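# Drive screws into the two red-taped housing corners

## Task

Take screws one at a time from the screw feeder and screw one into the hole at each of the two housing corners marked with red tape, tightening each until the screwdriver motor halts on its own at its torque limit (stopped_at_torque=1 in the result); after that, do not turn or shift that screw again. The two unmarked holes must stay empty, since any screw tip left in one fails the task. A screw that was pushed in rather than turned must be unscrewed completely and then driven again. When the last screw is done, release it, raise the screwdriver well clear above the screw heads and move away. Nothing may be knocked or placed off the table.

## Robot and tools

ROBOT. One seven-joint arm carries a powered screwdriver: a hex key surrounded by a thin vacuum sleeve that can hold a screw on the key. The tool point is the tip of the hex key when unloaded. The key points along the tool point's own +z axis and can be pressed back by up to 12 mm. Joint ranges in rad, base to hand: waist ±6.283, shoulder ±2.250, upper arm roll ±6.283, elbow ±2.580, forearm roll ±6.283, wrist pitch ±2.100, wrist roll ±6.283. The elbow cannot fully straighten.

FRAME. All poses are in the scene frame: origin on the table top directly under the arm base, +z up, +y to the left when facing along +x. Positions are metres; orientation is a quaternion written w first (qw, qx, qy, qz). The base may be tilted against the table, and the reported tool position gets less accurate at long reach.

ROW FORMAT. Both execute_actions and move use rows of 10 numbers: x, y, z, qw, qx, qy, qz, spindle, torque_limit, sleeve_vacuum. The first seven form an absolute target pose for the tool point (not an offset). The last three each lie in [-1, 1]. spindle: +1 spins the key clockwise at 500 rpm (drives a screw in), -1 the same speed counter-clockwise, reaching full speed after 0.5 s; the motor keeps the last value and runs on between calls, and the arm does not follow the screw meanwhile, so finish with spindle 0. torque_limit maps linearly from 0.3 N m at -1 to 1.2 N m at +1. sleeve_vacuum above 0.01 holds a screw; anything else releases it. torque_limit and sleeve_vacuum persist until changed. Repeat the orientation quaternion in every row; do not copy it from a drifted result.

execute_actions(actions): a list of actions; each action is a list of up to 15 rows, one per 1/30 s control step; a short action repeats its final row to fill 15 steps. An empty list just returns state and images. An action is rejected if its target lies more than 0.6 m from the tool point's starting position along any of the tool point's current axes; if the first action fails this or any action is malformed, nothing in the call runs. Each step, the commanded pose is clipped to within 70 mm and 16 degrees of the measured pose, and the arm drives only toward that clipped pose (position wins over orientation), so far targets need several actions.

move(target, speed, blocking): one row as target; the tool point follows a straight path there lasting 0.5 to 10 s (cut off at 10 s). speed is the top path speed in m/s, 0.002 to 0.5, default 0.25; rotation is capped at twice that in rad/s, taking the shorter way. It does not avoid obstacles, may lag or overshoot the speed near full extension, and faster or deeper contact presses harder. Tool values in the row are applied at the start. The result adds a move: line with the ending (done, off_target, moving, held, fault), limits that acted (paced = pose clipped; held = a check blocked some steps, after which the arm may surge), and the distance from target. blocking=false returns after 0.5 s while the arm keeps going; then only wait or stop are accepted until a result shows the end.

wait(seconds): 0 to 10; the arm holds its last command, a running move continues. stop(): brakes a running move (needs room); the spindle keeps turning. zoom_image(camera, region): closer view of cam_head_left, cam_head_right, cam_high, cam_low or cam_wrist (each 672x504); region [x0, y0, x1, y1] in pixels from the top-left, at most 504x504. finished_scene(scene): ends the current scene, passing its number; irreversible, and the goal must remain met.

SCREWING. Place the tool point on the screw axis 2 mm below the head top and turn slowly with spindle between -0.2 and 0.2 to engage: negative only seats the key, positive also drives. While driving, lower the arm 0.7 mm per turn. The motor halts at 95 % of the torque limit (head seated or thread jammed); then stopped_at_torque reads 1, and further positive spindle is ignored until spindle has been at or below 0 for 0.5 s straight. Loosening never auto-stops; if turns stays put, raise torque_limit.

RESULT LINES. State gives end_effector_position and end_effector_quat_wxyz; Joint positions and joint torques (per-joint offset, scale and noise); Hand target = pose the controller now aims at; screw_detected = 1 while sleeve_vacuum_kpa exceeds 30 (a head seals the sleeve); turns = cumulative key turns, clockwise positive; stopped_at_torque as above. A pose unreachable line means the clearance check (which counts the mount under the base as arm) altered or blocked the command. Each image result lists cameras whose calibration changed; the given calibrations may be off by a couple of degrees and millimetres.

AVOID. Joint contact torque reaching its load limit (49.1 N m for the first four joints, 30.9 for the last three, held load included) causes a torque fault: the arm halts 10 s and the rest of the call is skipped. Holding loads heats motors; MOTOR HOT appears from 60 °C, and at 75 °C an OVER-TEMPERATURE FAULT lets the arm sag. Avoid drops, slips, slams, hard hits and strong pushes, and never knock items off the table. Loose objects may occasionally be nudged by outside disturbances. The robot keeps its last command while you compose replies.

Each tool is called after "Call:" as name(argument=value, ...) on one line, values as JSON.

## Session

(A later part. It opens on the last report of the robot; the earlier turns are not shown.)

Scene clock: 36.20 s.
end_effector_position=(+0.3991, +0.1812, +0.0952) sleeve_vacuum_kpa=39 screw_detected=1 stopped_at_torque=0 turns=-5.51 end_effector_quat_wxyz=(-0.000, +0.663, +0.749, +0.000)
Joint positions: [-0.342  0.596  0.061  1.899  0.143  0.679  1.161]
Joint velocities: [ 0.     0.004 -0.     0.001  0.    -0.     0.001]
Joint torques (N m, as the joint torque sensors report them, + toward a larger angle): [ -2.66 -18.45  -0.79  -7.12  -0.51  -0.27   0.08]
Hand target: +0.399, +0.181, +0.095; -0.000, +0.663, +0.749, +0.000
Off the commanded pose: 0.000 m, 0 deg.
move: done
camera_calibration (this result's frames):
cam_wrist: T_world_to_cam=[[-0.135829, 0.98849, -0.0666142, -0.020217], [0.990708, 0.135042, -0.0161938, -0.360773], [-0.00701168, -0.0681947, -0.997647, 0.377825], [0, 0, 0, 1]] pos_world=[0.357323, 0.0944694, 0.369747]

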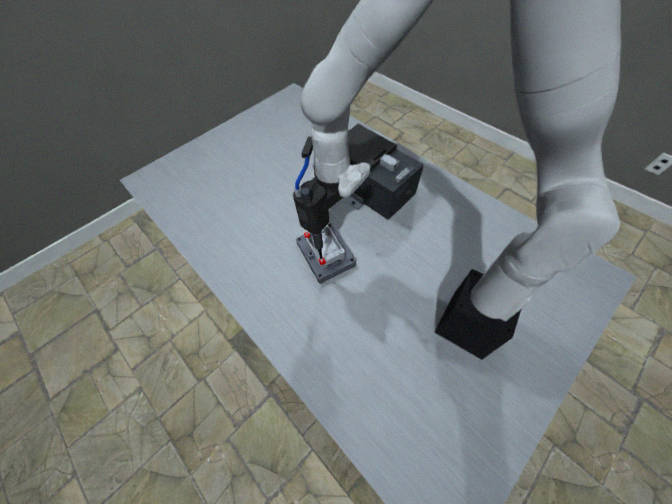

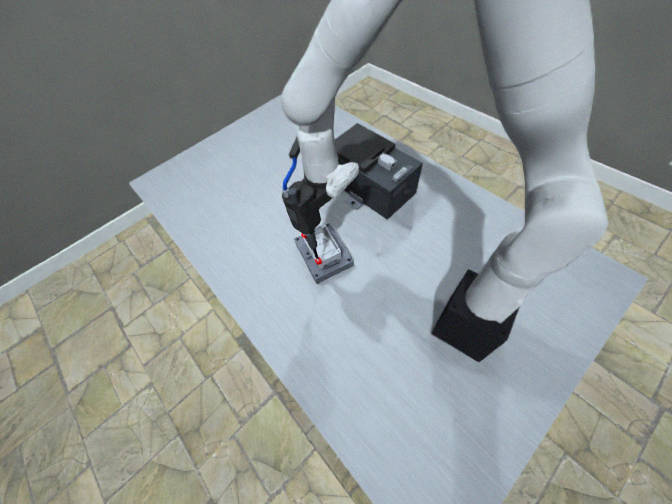

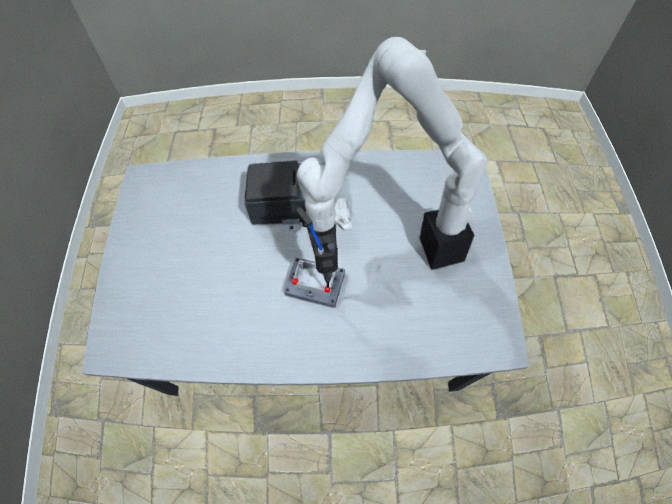

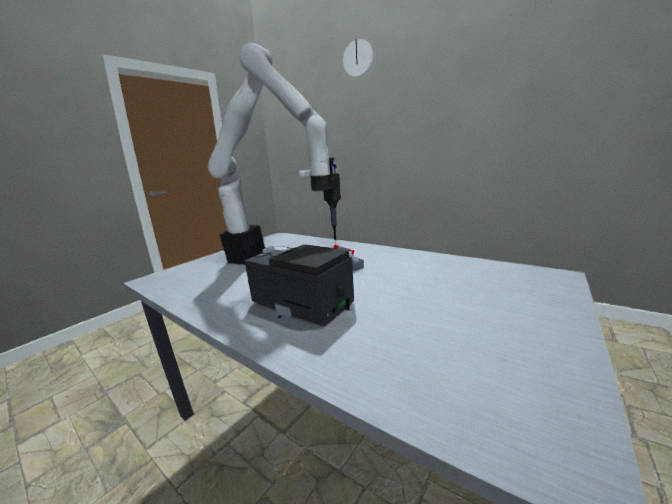

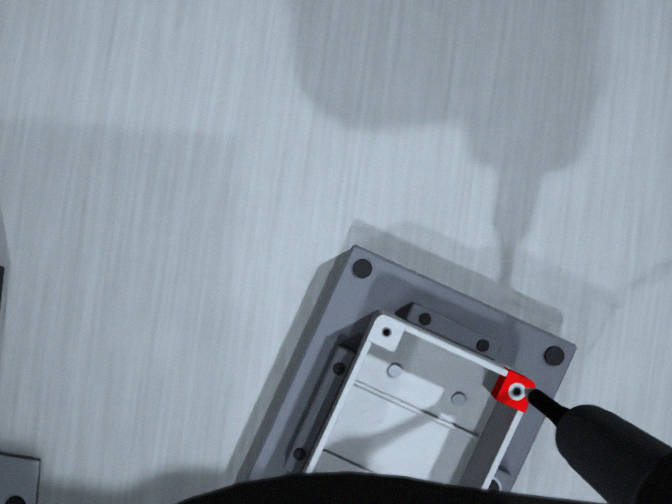

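Call:
move(target=[0.4,0.1783,0.088,0,0.663,0.749,0,0,0,1], speed=0.02)

Call:
zoom_image(camera="cam_wrist", region=[490,360,570,420])

Call:
zoom_image(camera="cam_low", region=[315,220,365,257])

Call:
zoom_image(camera="cam_head_left", region=[305,245,337,269])

Scene clock: 37.47 s.
end_effector_position=(+0.4000, +0.1784, +0.0881) sleeve_vacuum_kpa=39 screw_detected=1 stopped_at_torque=0 turns=-5.51 end_effector_quat_wxyz=(+0.000, +0.663, +0.749, +0.000)
Joint positions: [-0.334  0.609  0.062  1.904  0.146  0.66   1.166]
Joint velocities: [ 0.001  0.001  0.    -0.    -0.    -0.    -0.   ]
Joint torques (N m, as the joint torque sensors report them, + toward a larger angle): [ -2.42 -19.18  -0.83  -7.    -0.61  -0.22   0.06]
Hand target: +0.400, +0.178, +0.088; -0.000, +0.663, +0.749, +0.000
Off the commanded pose: 0.000 m, 0 deg.
move: done
camera_calibration (this result's frames):
cam_wrist: T_world_to_cam=[[-0.135745, 0.988486, -0.0668554, -0.0177792], [0.990718, 0.134941, -0.016414, -0.361374], [-0.00720339, -0.068463, -0.997628, 0.370648], [0, 0, 0, 1]] pos_world=[0.358277, 0.0917145, 0.362649]

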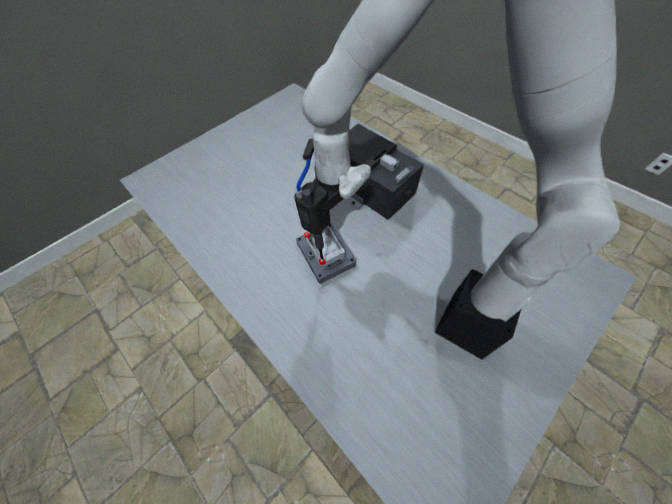

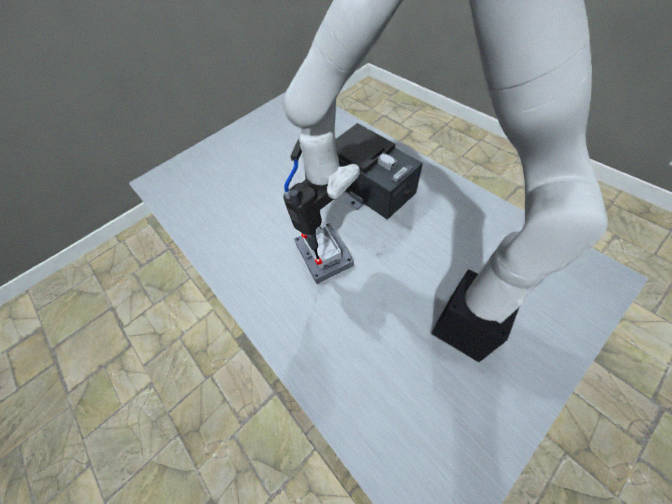

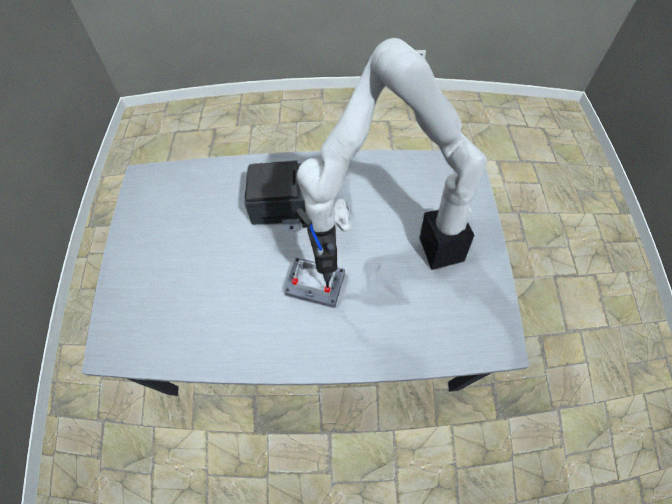

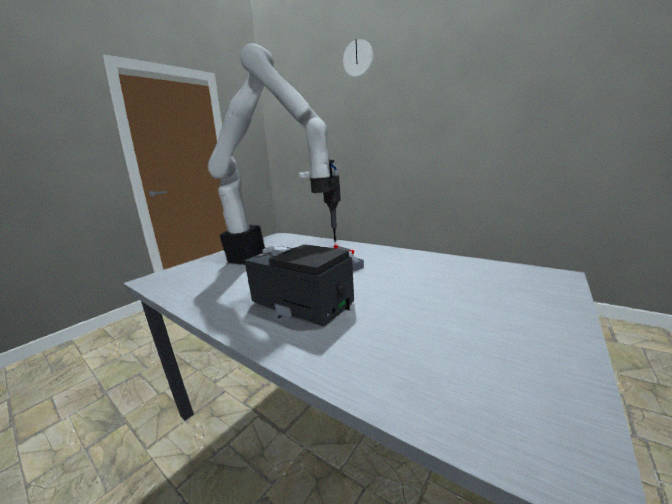

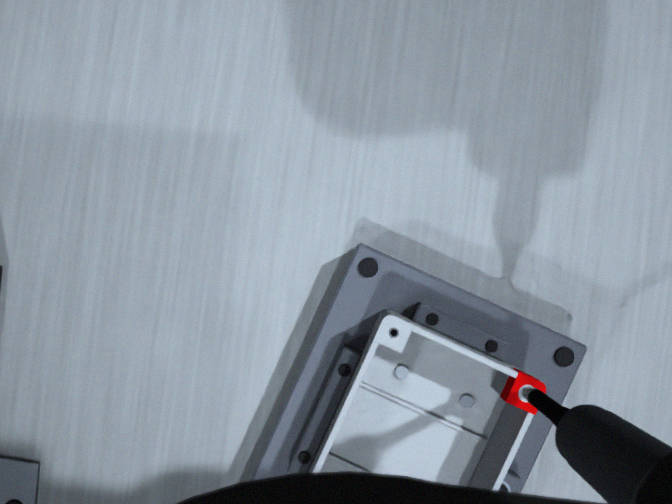

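Region (490, 360, 570, 420) of cam_wrist's 672x504 image, scaled by 6.300; it fills the top 378 rows of this view, and the rest is white.

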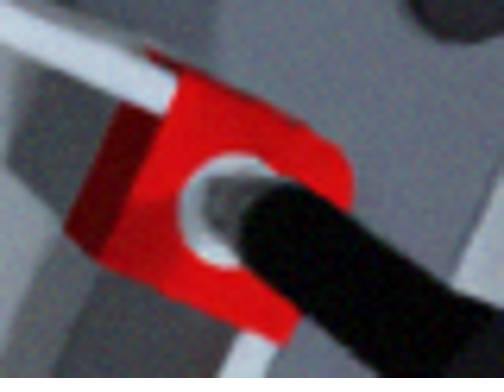

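Region (315, 220, 365, 257) of cam_low's 672x504 image, scaled by 10.080, with more detail than that image has; it fills the top 373 rows of this view, and the rest is white.

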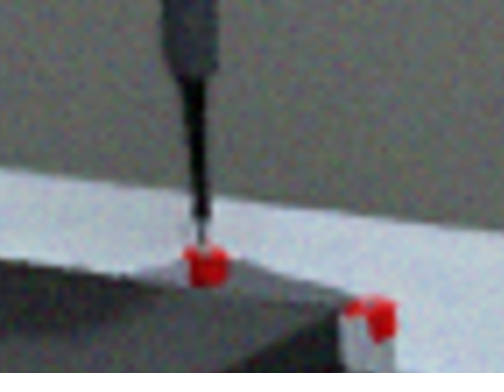

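Region (305, 245, 337, 269) of cam_head_left's 672x504 image, scaled by 15.750, with more detail than that image has; it fills the top 378 rows of this view, and the rest is white.

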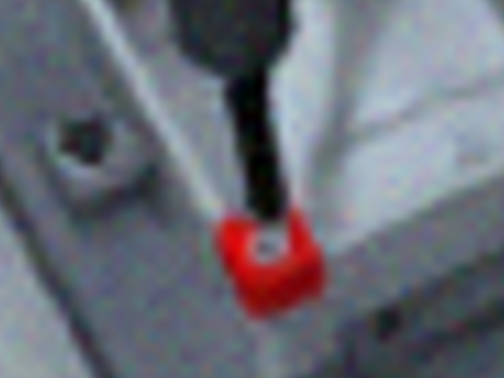

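Call:
move(target=[0.4004,0.1795,0.087,0,0.663,0.749,0,0,0,1], speed=0.01)

Call:
execute_actions(actions=[[[0.4004,0.1795,0.0855,0,0.663,0.749,0,0.3,0,1]],[[0.4004,0.1795,0.084,0,0.663,0.749,0,0.3,0,1]],[[0.4004,0.1795,0.083,0,0.663,0.749,0,0.3,0,1]],[[0.4004,0.1795,0.082,0,0.663,0.749,0,0.3,0,1]],[[0.4004,0.1795,0.081,0,0.663,0.749,0,0.3,0,1]],[[0.4004,0.1795,0.081,0,0.663,0.749,0,0,0,1]]])

Call:
zoom_image(camera="cam_wrist", region=[490,360,570,420])

Scene clock: 39.13 s.
end_effector_position=(+0.4004, +0.1795, +0.0870) sleeve_vacuum_kpa=39 screw_detected=1 stopped_at_torque=0 turns=-5.51 end_effector_quat_wxyz=(+0.000, +0.663, +0.749, +0.000)
Joint positions: [-0.336  0.613  0.062  1.903  0.146  0.658  1.164]
Joint velocities: [ 0.     0.     0.     0.    -0.    -0.    -0.002]
Joint torques (N m, as the joint torque sensors report them, + toward a larger angle): [ -2.23 -18.92  -0.92  -6.88  -0.53  -0.35   0.09]
Hand target: +0.400, +0.180, +0.087; -0.000, +0.663, +0.749, +0.000
Off the commanded pose: 0.000 m, 0 deg.
move: done
camera_calibration (this result's frames):
cam_wrist: T_world_to_cam=[[-0.135641, 0.988497, -0.0668993, -0.0189588], [0.990731, 0.134832, -0.0164835, -0.361925], [-0.00727376, -0.068515, -0.997624, 0.369727], [0, 0, 0, 1]] pos_world=[0.358688, 0.0928715, 0.361614]

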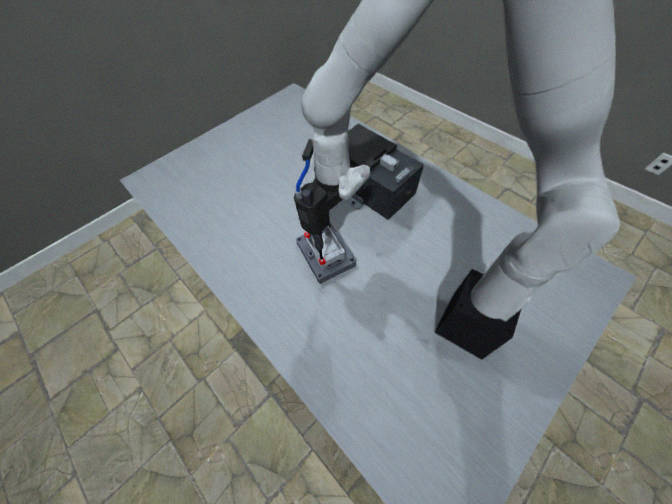

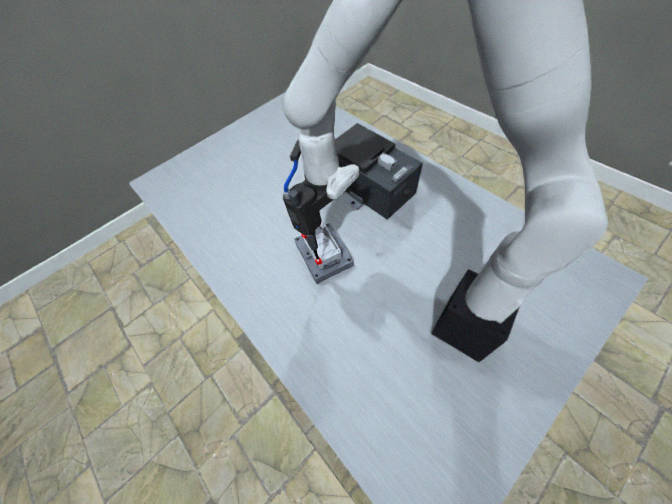

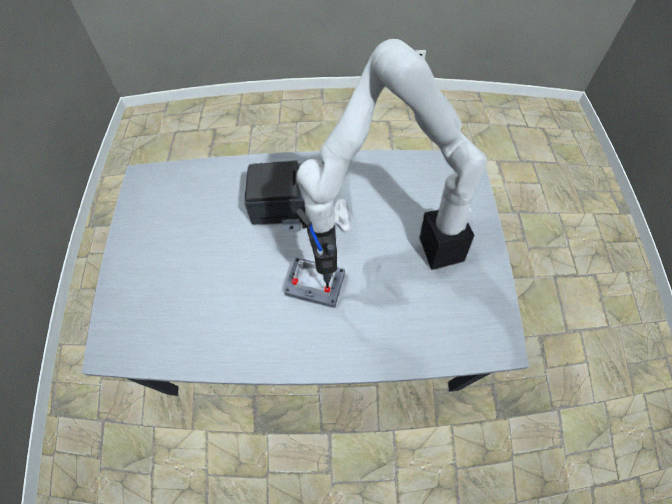

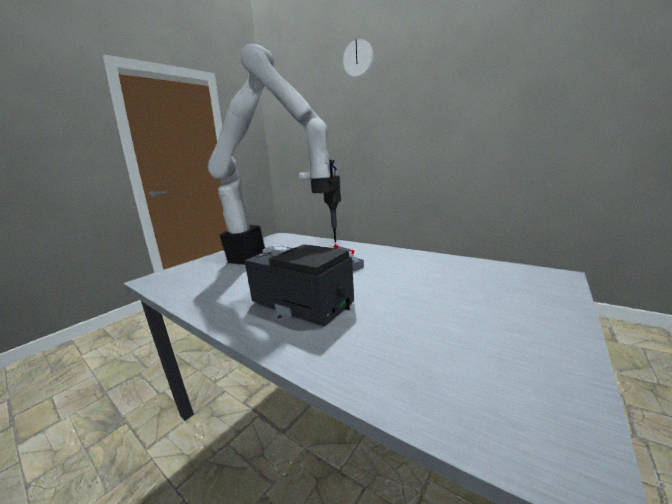

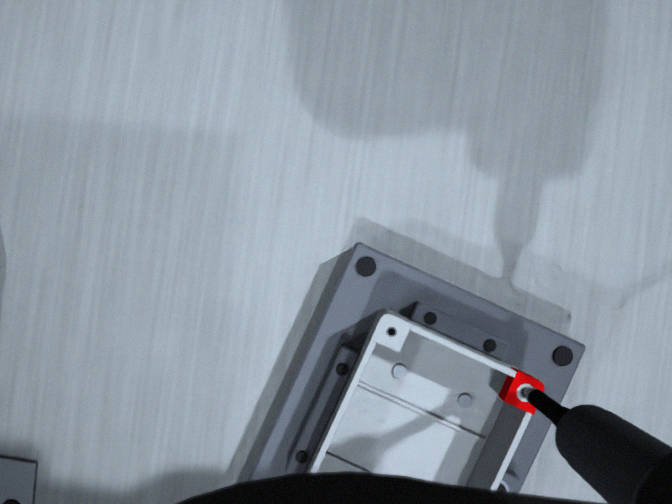

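Scene clock: 42.13 s.
end_effector_position=(+0.4013, +0.1791, +0.0818) sleeve_vacuum_kpa=39 screw_detected=1 stopped_at_torque=0 turns=0.59 end_effector_quat_wxyz=(+0.001, +0.663, +0.748, +0.001)
Joint positions: [-0.334  0.623  0.063  1.907  0.148  0.642  1.163]
Joint velocities: [ 0.     0.    -0.001 -0.001  0.001 -0.     0.   ]
Joint torques (N m, as the joint torque sensors report them, + toward a larger angle): [ -2.69 -17.72  -1.47  -6.51  -0.68  -0.61   0.  ]
Hand target: +0.400, +0.180, +0.081; +0.000, +0.663, +0.749, -0.000
Off the commanded pose: 0.001 m, 0 deg.
camera_calibration (this result's frames):
cam_wrist: T_world_to_cam=[[-0.134664, 0.988623, -0.067009, -0.0191682], [0.990875, 0.133961, -0.0148877, -0.362828], [-0.00574175, -0.0684024, -0.997641, 0.363898], [0, 0, 0, 1]] pos_world=[0.359026, 0.0924465, 0.356354]

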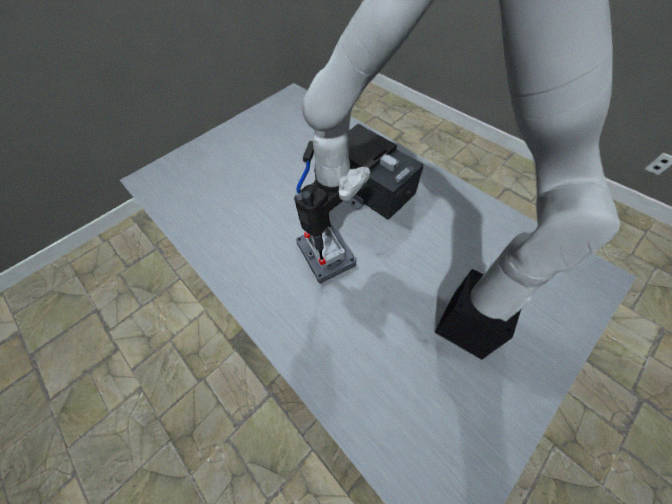

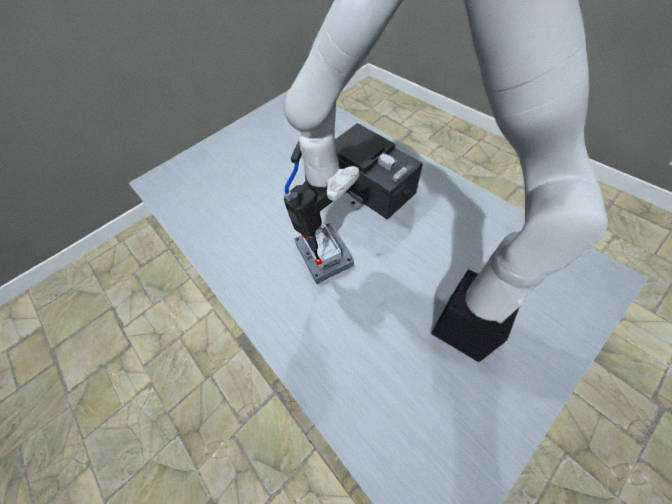

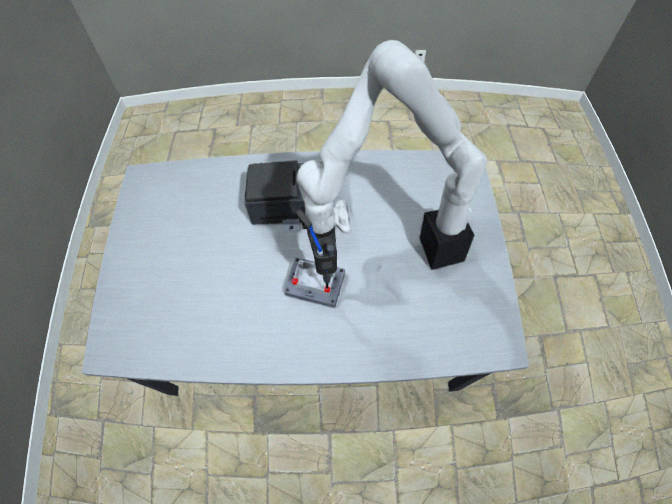

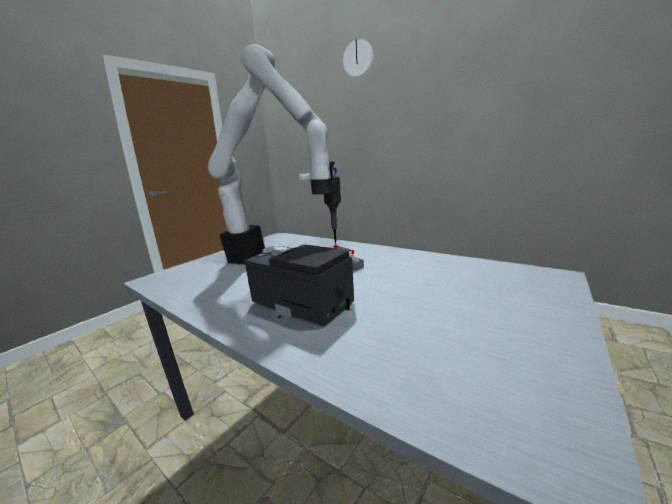

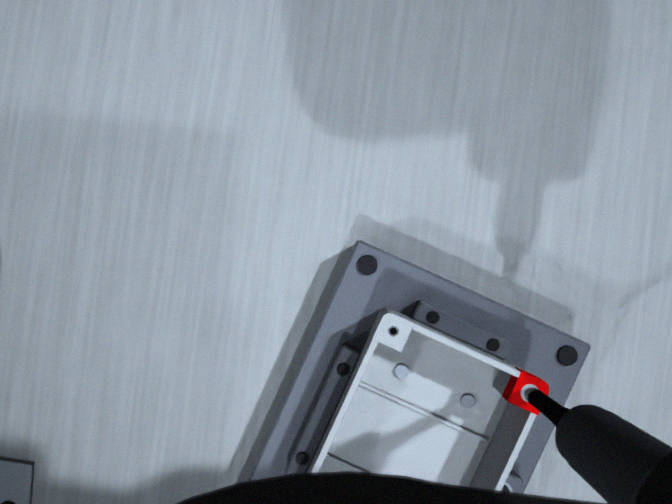

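Region (490, 360, 570, 420) of cam_wrist's 672x504 image, scaled by 6.300; it fills the top 378 rows of this view, and the rest is white.

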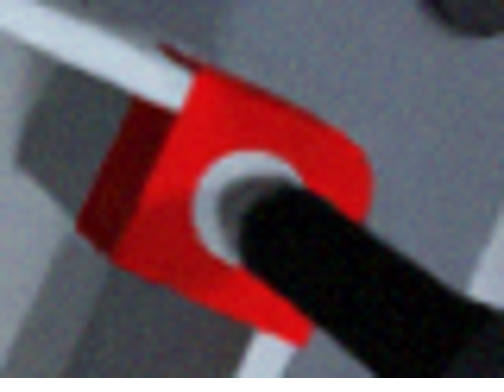

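Seems threading. Continue.

Call:
execute_actions(actions=[[[0.4008,0.1792,0.080,0,0.663,0.749,0,0.5,0,1]],[[0.4008,0.1792,0.0785,0,0.663,0.749,0,0.5,0,1]],[[0.4008,0.1792,0.077,0,0.663,0.749,0,0.5,0,1]],[[0.4008,0.1792,0.0755,0,0.663,0.749,0,0.5,0,1]],[[0.4008,0.1792,0.074,0,0.663,0.749,0,0.5,0,1]],[[0.4008,0.1792,0.073,0,0.663,0.749,0,0.5,0,1]],[[0.4008,0.1792,0.073,0,0.663,0.749,0,0,0,1]]])

Scene clock: 46.03 s.
end_effector_position=(+0.4013, +0.1790, +0.0740) sleeve_vacuum_kpa=40 screw_detected=1 stopped_at_torque=1 turns=9.36 end_effector_quat_wxyz=(+0.000, +0.663, +0.749, +0.001)
Joint positions: [-0.331  0.639  0.064  1.912  0.15   0.621  1.162]
Joint velocities: [ 0.001 -0.    -0.     0.001 -0.    -0.     0.   ]
Joint torques (N m, as the joint torque sensors report them, + toward a larger angle): [ -2.51 -17.54  -0.99  -6.57  -0.48  -0.81  -0.01]
Hand target: +0.401, +0.179, +0.073; -0.000, +0.663, +0.749, -0.000
Off the commanded pose: 0.001 m, 0 deg.
camera_calibration (this result's frames):
cam_wrist: T_world_to_cam=[[-0.135153, 0.98857, -0.0668043, -0.0194146], [0.990806, 0.134429, -0.0152296, -0.363022], [-0.00607506, -0.0682484, -0.99765, 0.356158], [0, 0, 0, 1]] pos_world=[0.359224, 0.0923006, 0.348496]

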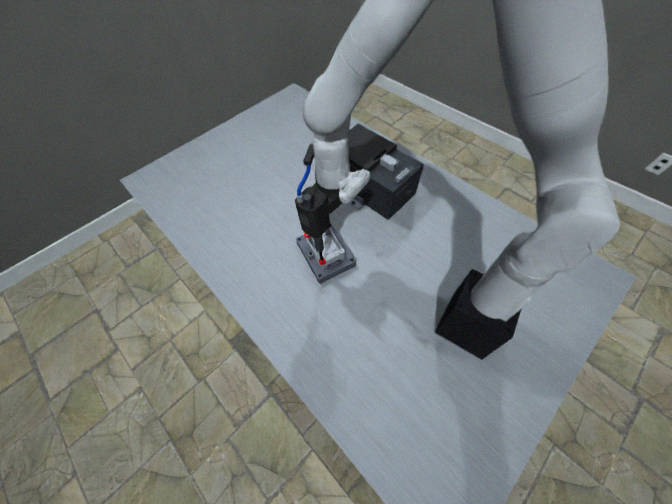

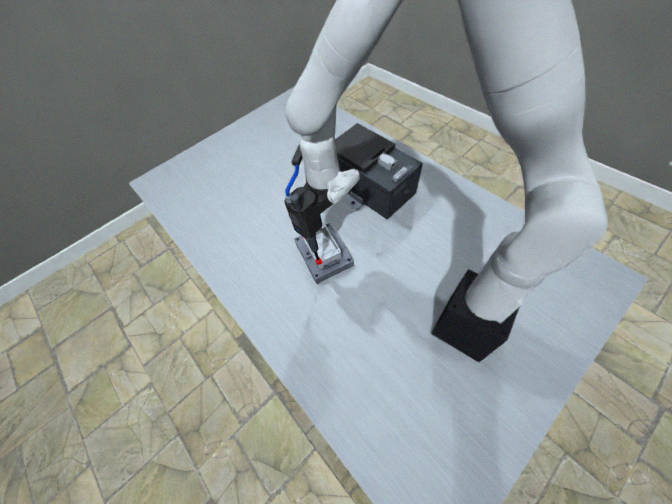

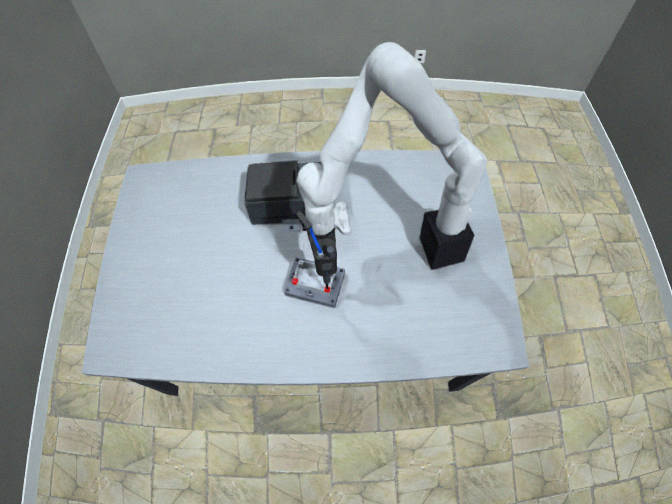

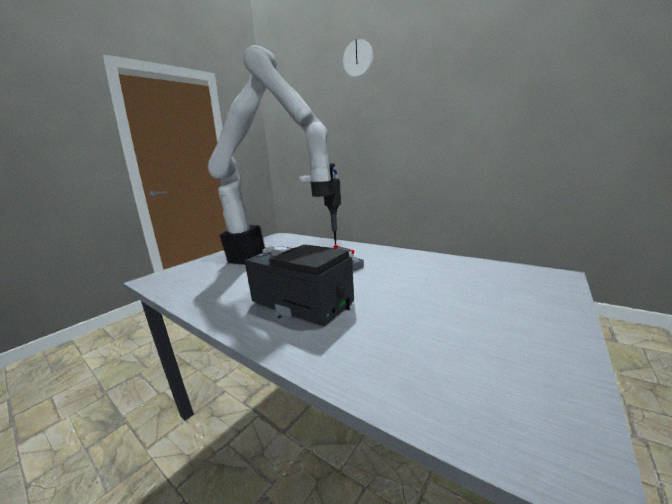

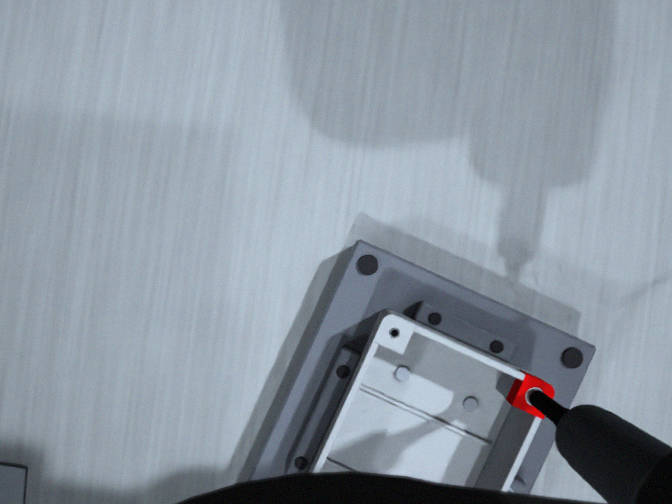

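Call:
move(target=[0.4013,0.179,0.12,0,0.663,0.749,0,0,0,0], speed=0.1)

Call:
move(target=[0.401,-0.12,0.22,0,0.663,0.749,0,0,0,0])

Call:
move(target=[0.401,-0.175,0.175,0,0.663,0.749,0,0,0,0], speed=0.1)

Call:
zoom_image(camera="cam_wrist", region=[470,340,630,460])

Scene clock: 47.43 s.
end_effector_position=(+0.4012, +0.1788, +0.1198) sleeve_vacuum_kpa=0 screw_detected=0 stopped_at_torque=1 turns=9.36 end_effector_quat_wxyz=(+0.000, +0.663, +0.749, -0.000)
Joint positions: [-0.34   0.551  0.058  1.87   0.139  0.753  1.171]
Joint velocities: [-0.    -0.004 -0.     0.001  0.     0.    -0.001]
Joint torques (N m, as the joint torque sensors report them, + toward a larger angle): [ -2.25 -18.2   -0.87  -7.69  -0.54  -0.27   0.03]
Hand target: +0.401, +0.179, +0.120; +0.000, +0.663, +0.749, -0.000
Off the commanded pose: 0.000 m, 0 deg.
move: done
camera_calibration (this result's frames):
cam_wrist: T_world_to_cam=[[-0.135522, 0.988487, -0.0672821, -0.0159784], [0.990746, 0.13469, -0.0167734, -0.362014], [-0.00751806, -0.0689326, -0.997593, 0.402582], [0, 0, 0, 1]] pos_world=[0.359525, 0.092305, 0.394466]

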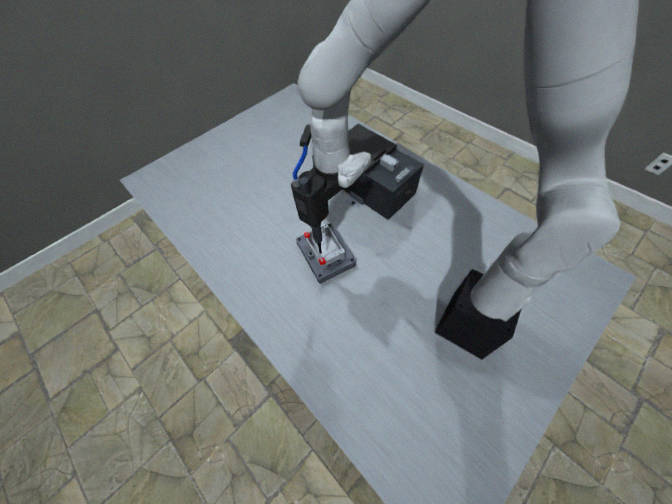

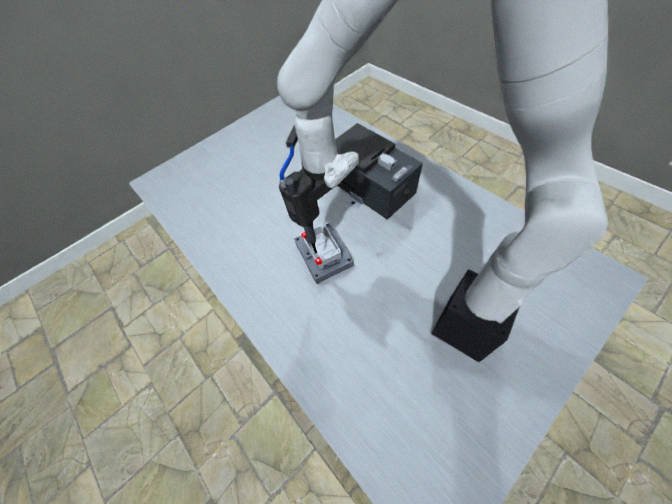

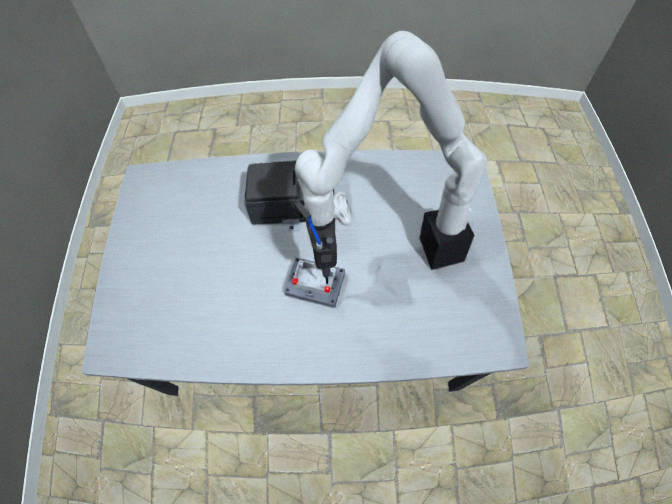

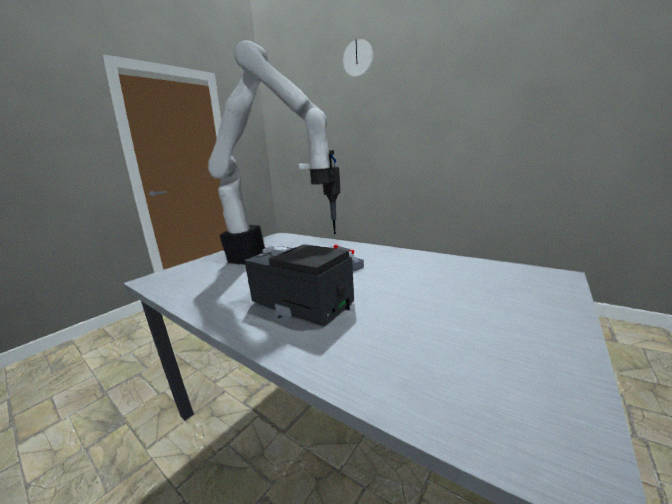

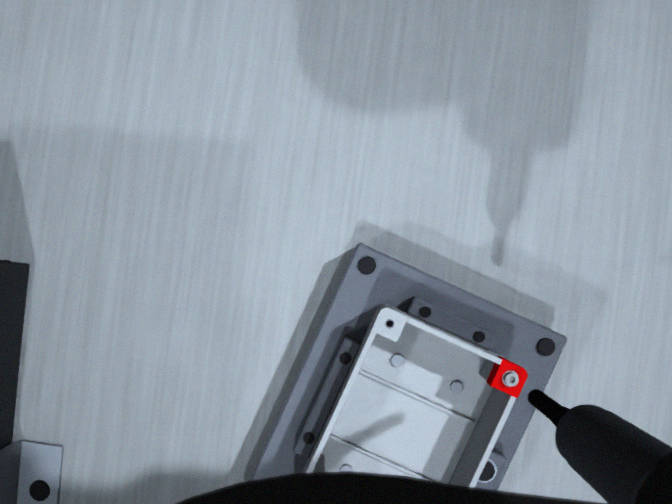

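Scene clock: 49.10 s.
end_effector_position=(+0.3998, -0.1196, +0.2202) sleeve_vacuum_kpa=0 screw_detected=0 stopped_at_torque=1 turns=9.36 end_effector_quat_wxyz=(-0.000, +0.663, +0.749, -0.000)
Joint positions: [0.261 0.324 0.163 1.712 0.07  1.05  1.946]
Joint velocities: [ 0.007  0.005  0.009 -0.001 -0.003  0.     0.004]
Joint torques (N m, as the joint torque sensors report them, + toward a larger angle): [ -1.92 -17.15  -0.4   -9.03  -0.84   0.34   0.03]
Hand target: +0.400, -0.120, +0.220; -0.000, +0.663, +0.749, -0.001
Off the commanded pose: 0.001 m, 0 deg.
move: done
camera_calibration (this result's frames):
cam_wrist: T_world_to_cam=[[-0.136325, 0.988368, -0.067408, 0.285926], [0.990634, 0.135471, -0.0171014, -0.318546], [-0.00777061, -0.069108, -0.997579, 0.482202], [0, 0, 0, 1]] pos_world=[0.358289, -0.206122, 0.494861]

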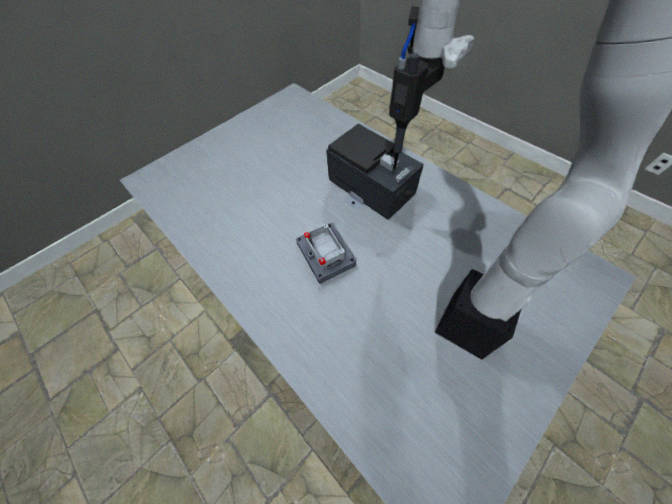

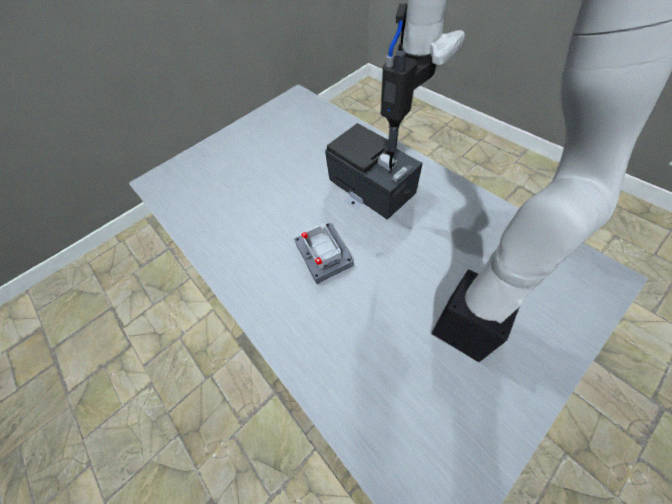

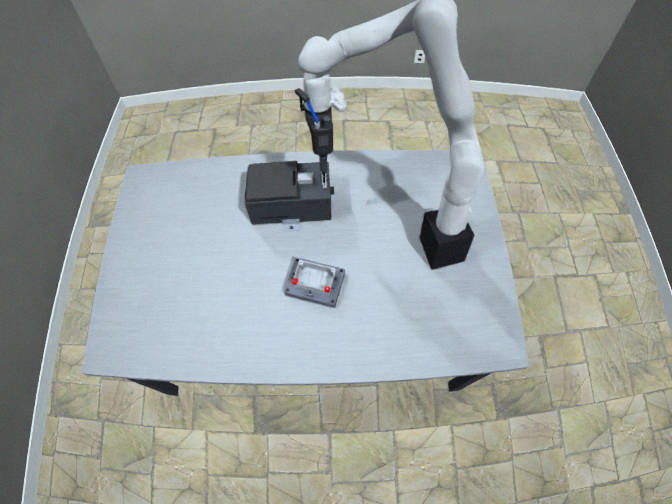

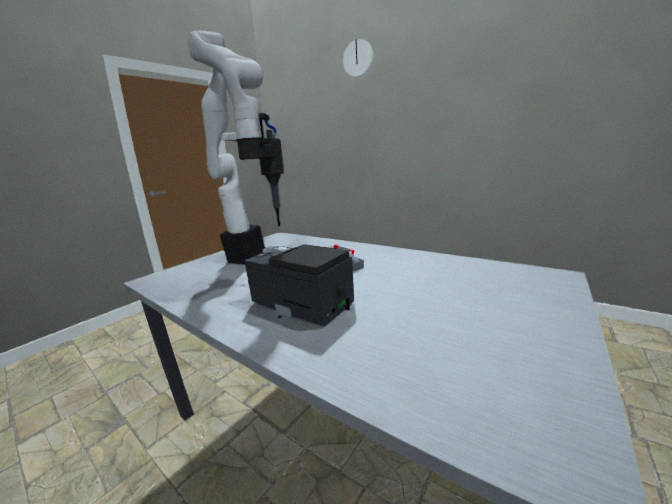

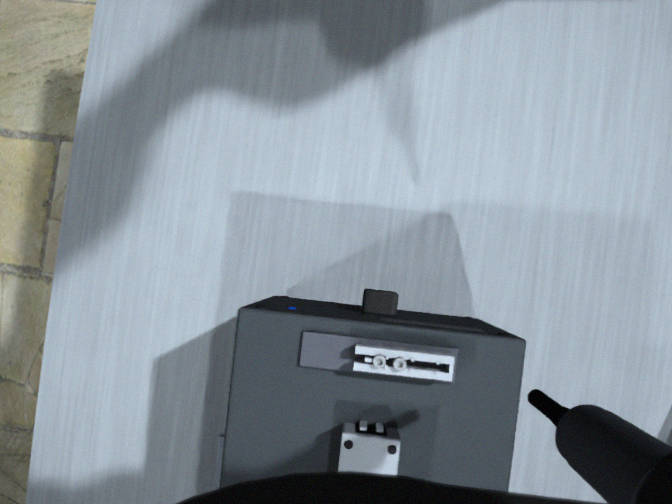

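Scene clock: 50.13 s.
end_effector_position=(+0.4010, -0.1747, +0.1752) sleeve_vacuum_kpa=0 screw_detected=0 stopped_at_torque=1 turns=9.36 end_effector_quat_wxyz=(+0.000, +0.663, +0.749, +0.000)
Joint positions: [0.391 0.421 0.176 1.703 0.038 0.949 2.094]
Joint velocities: [ 0.003  0.004  0.004 -0.002 -0.001  0.     0.002]
Joint torques (N m, as the joint torque sensors report them, + toward a larger angle): [ -1.59 -18.53  -0.32  -8.59  -0.67   0.52   0.21]
Hand target: +0.401, -0.175, +0.175; -0.000, +0.663, +0.749, +0.000
Off the commanded pose: 0.000 m, 0 deg.
move: done
camera_calibration (this result's frames):
cam_wrist: T_world_to_cam=[[-0.13633, 0.988411, -0.0667742, 0.337369], [0.990639, 0.135543, -0.0161913, -0.31322], [-0.00695287, -0.0683565, -0.997637, 0.433392], [0, 0, 0, 1]] pos_world=[0.359295, -0.261379, 0.449823]

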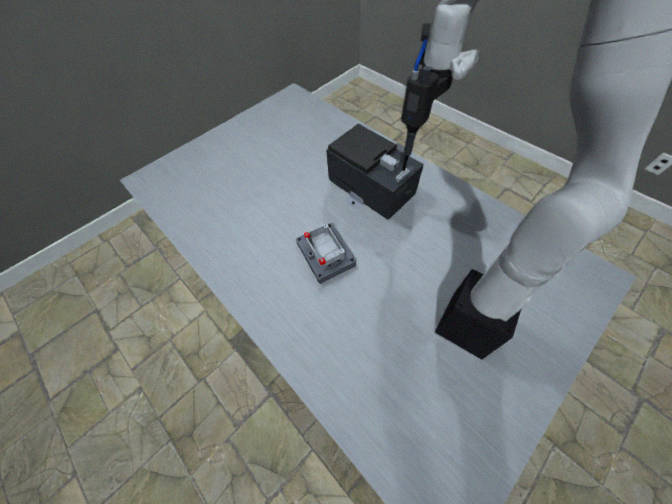

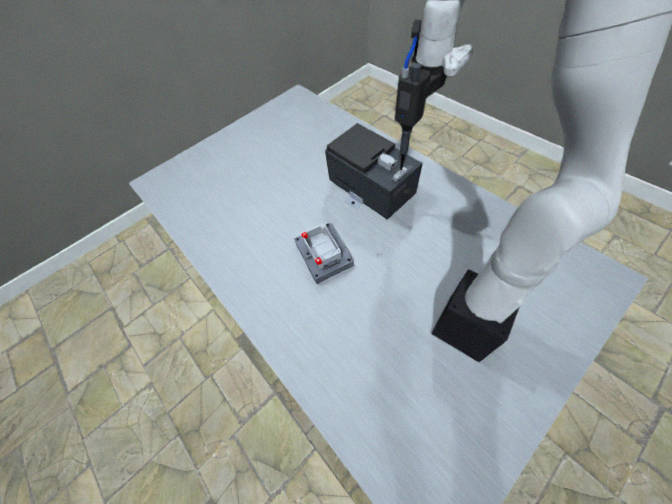

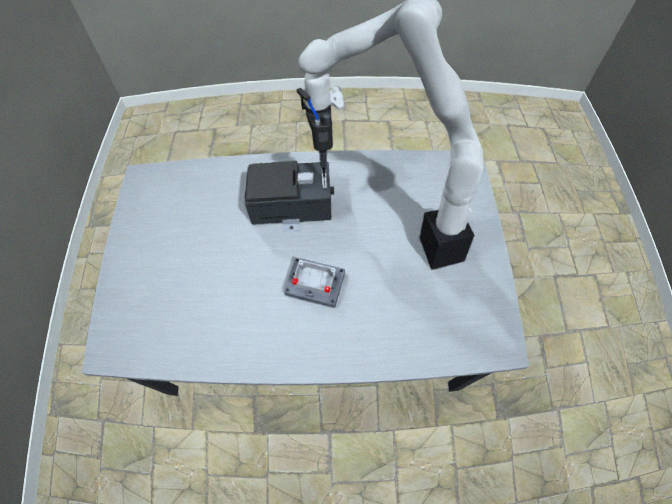

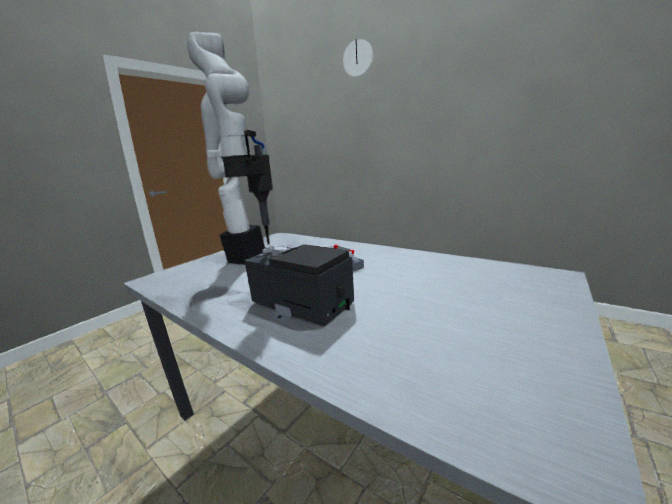

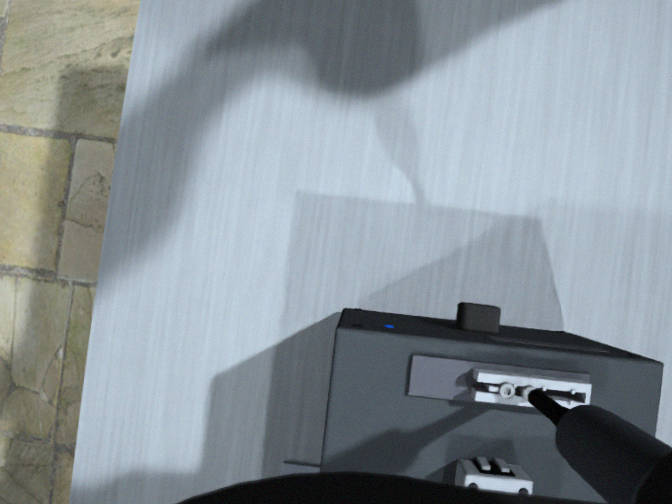

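Region (470, 340, 630, 460) of cam_wrist's 672x504 image, scaled by 3.150; it fills the top 378 rows of this view, and the rest is white.

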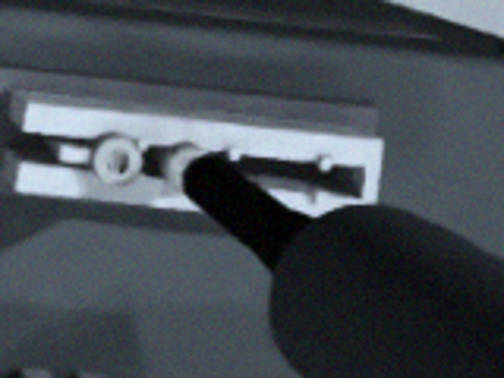

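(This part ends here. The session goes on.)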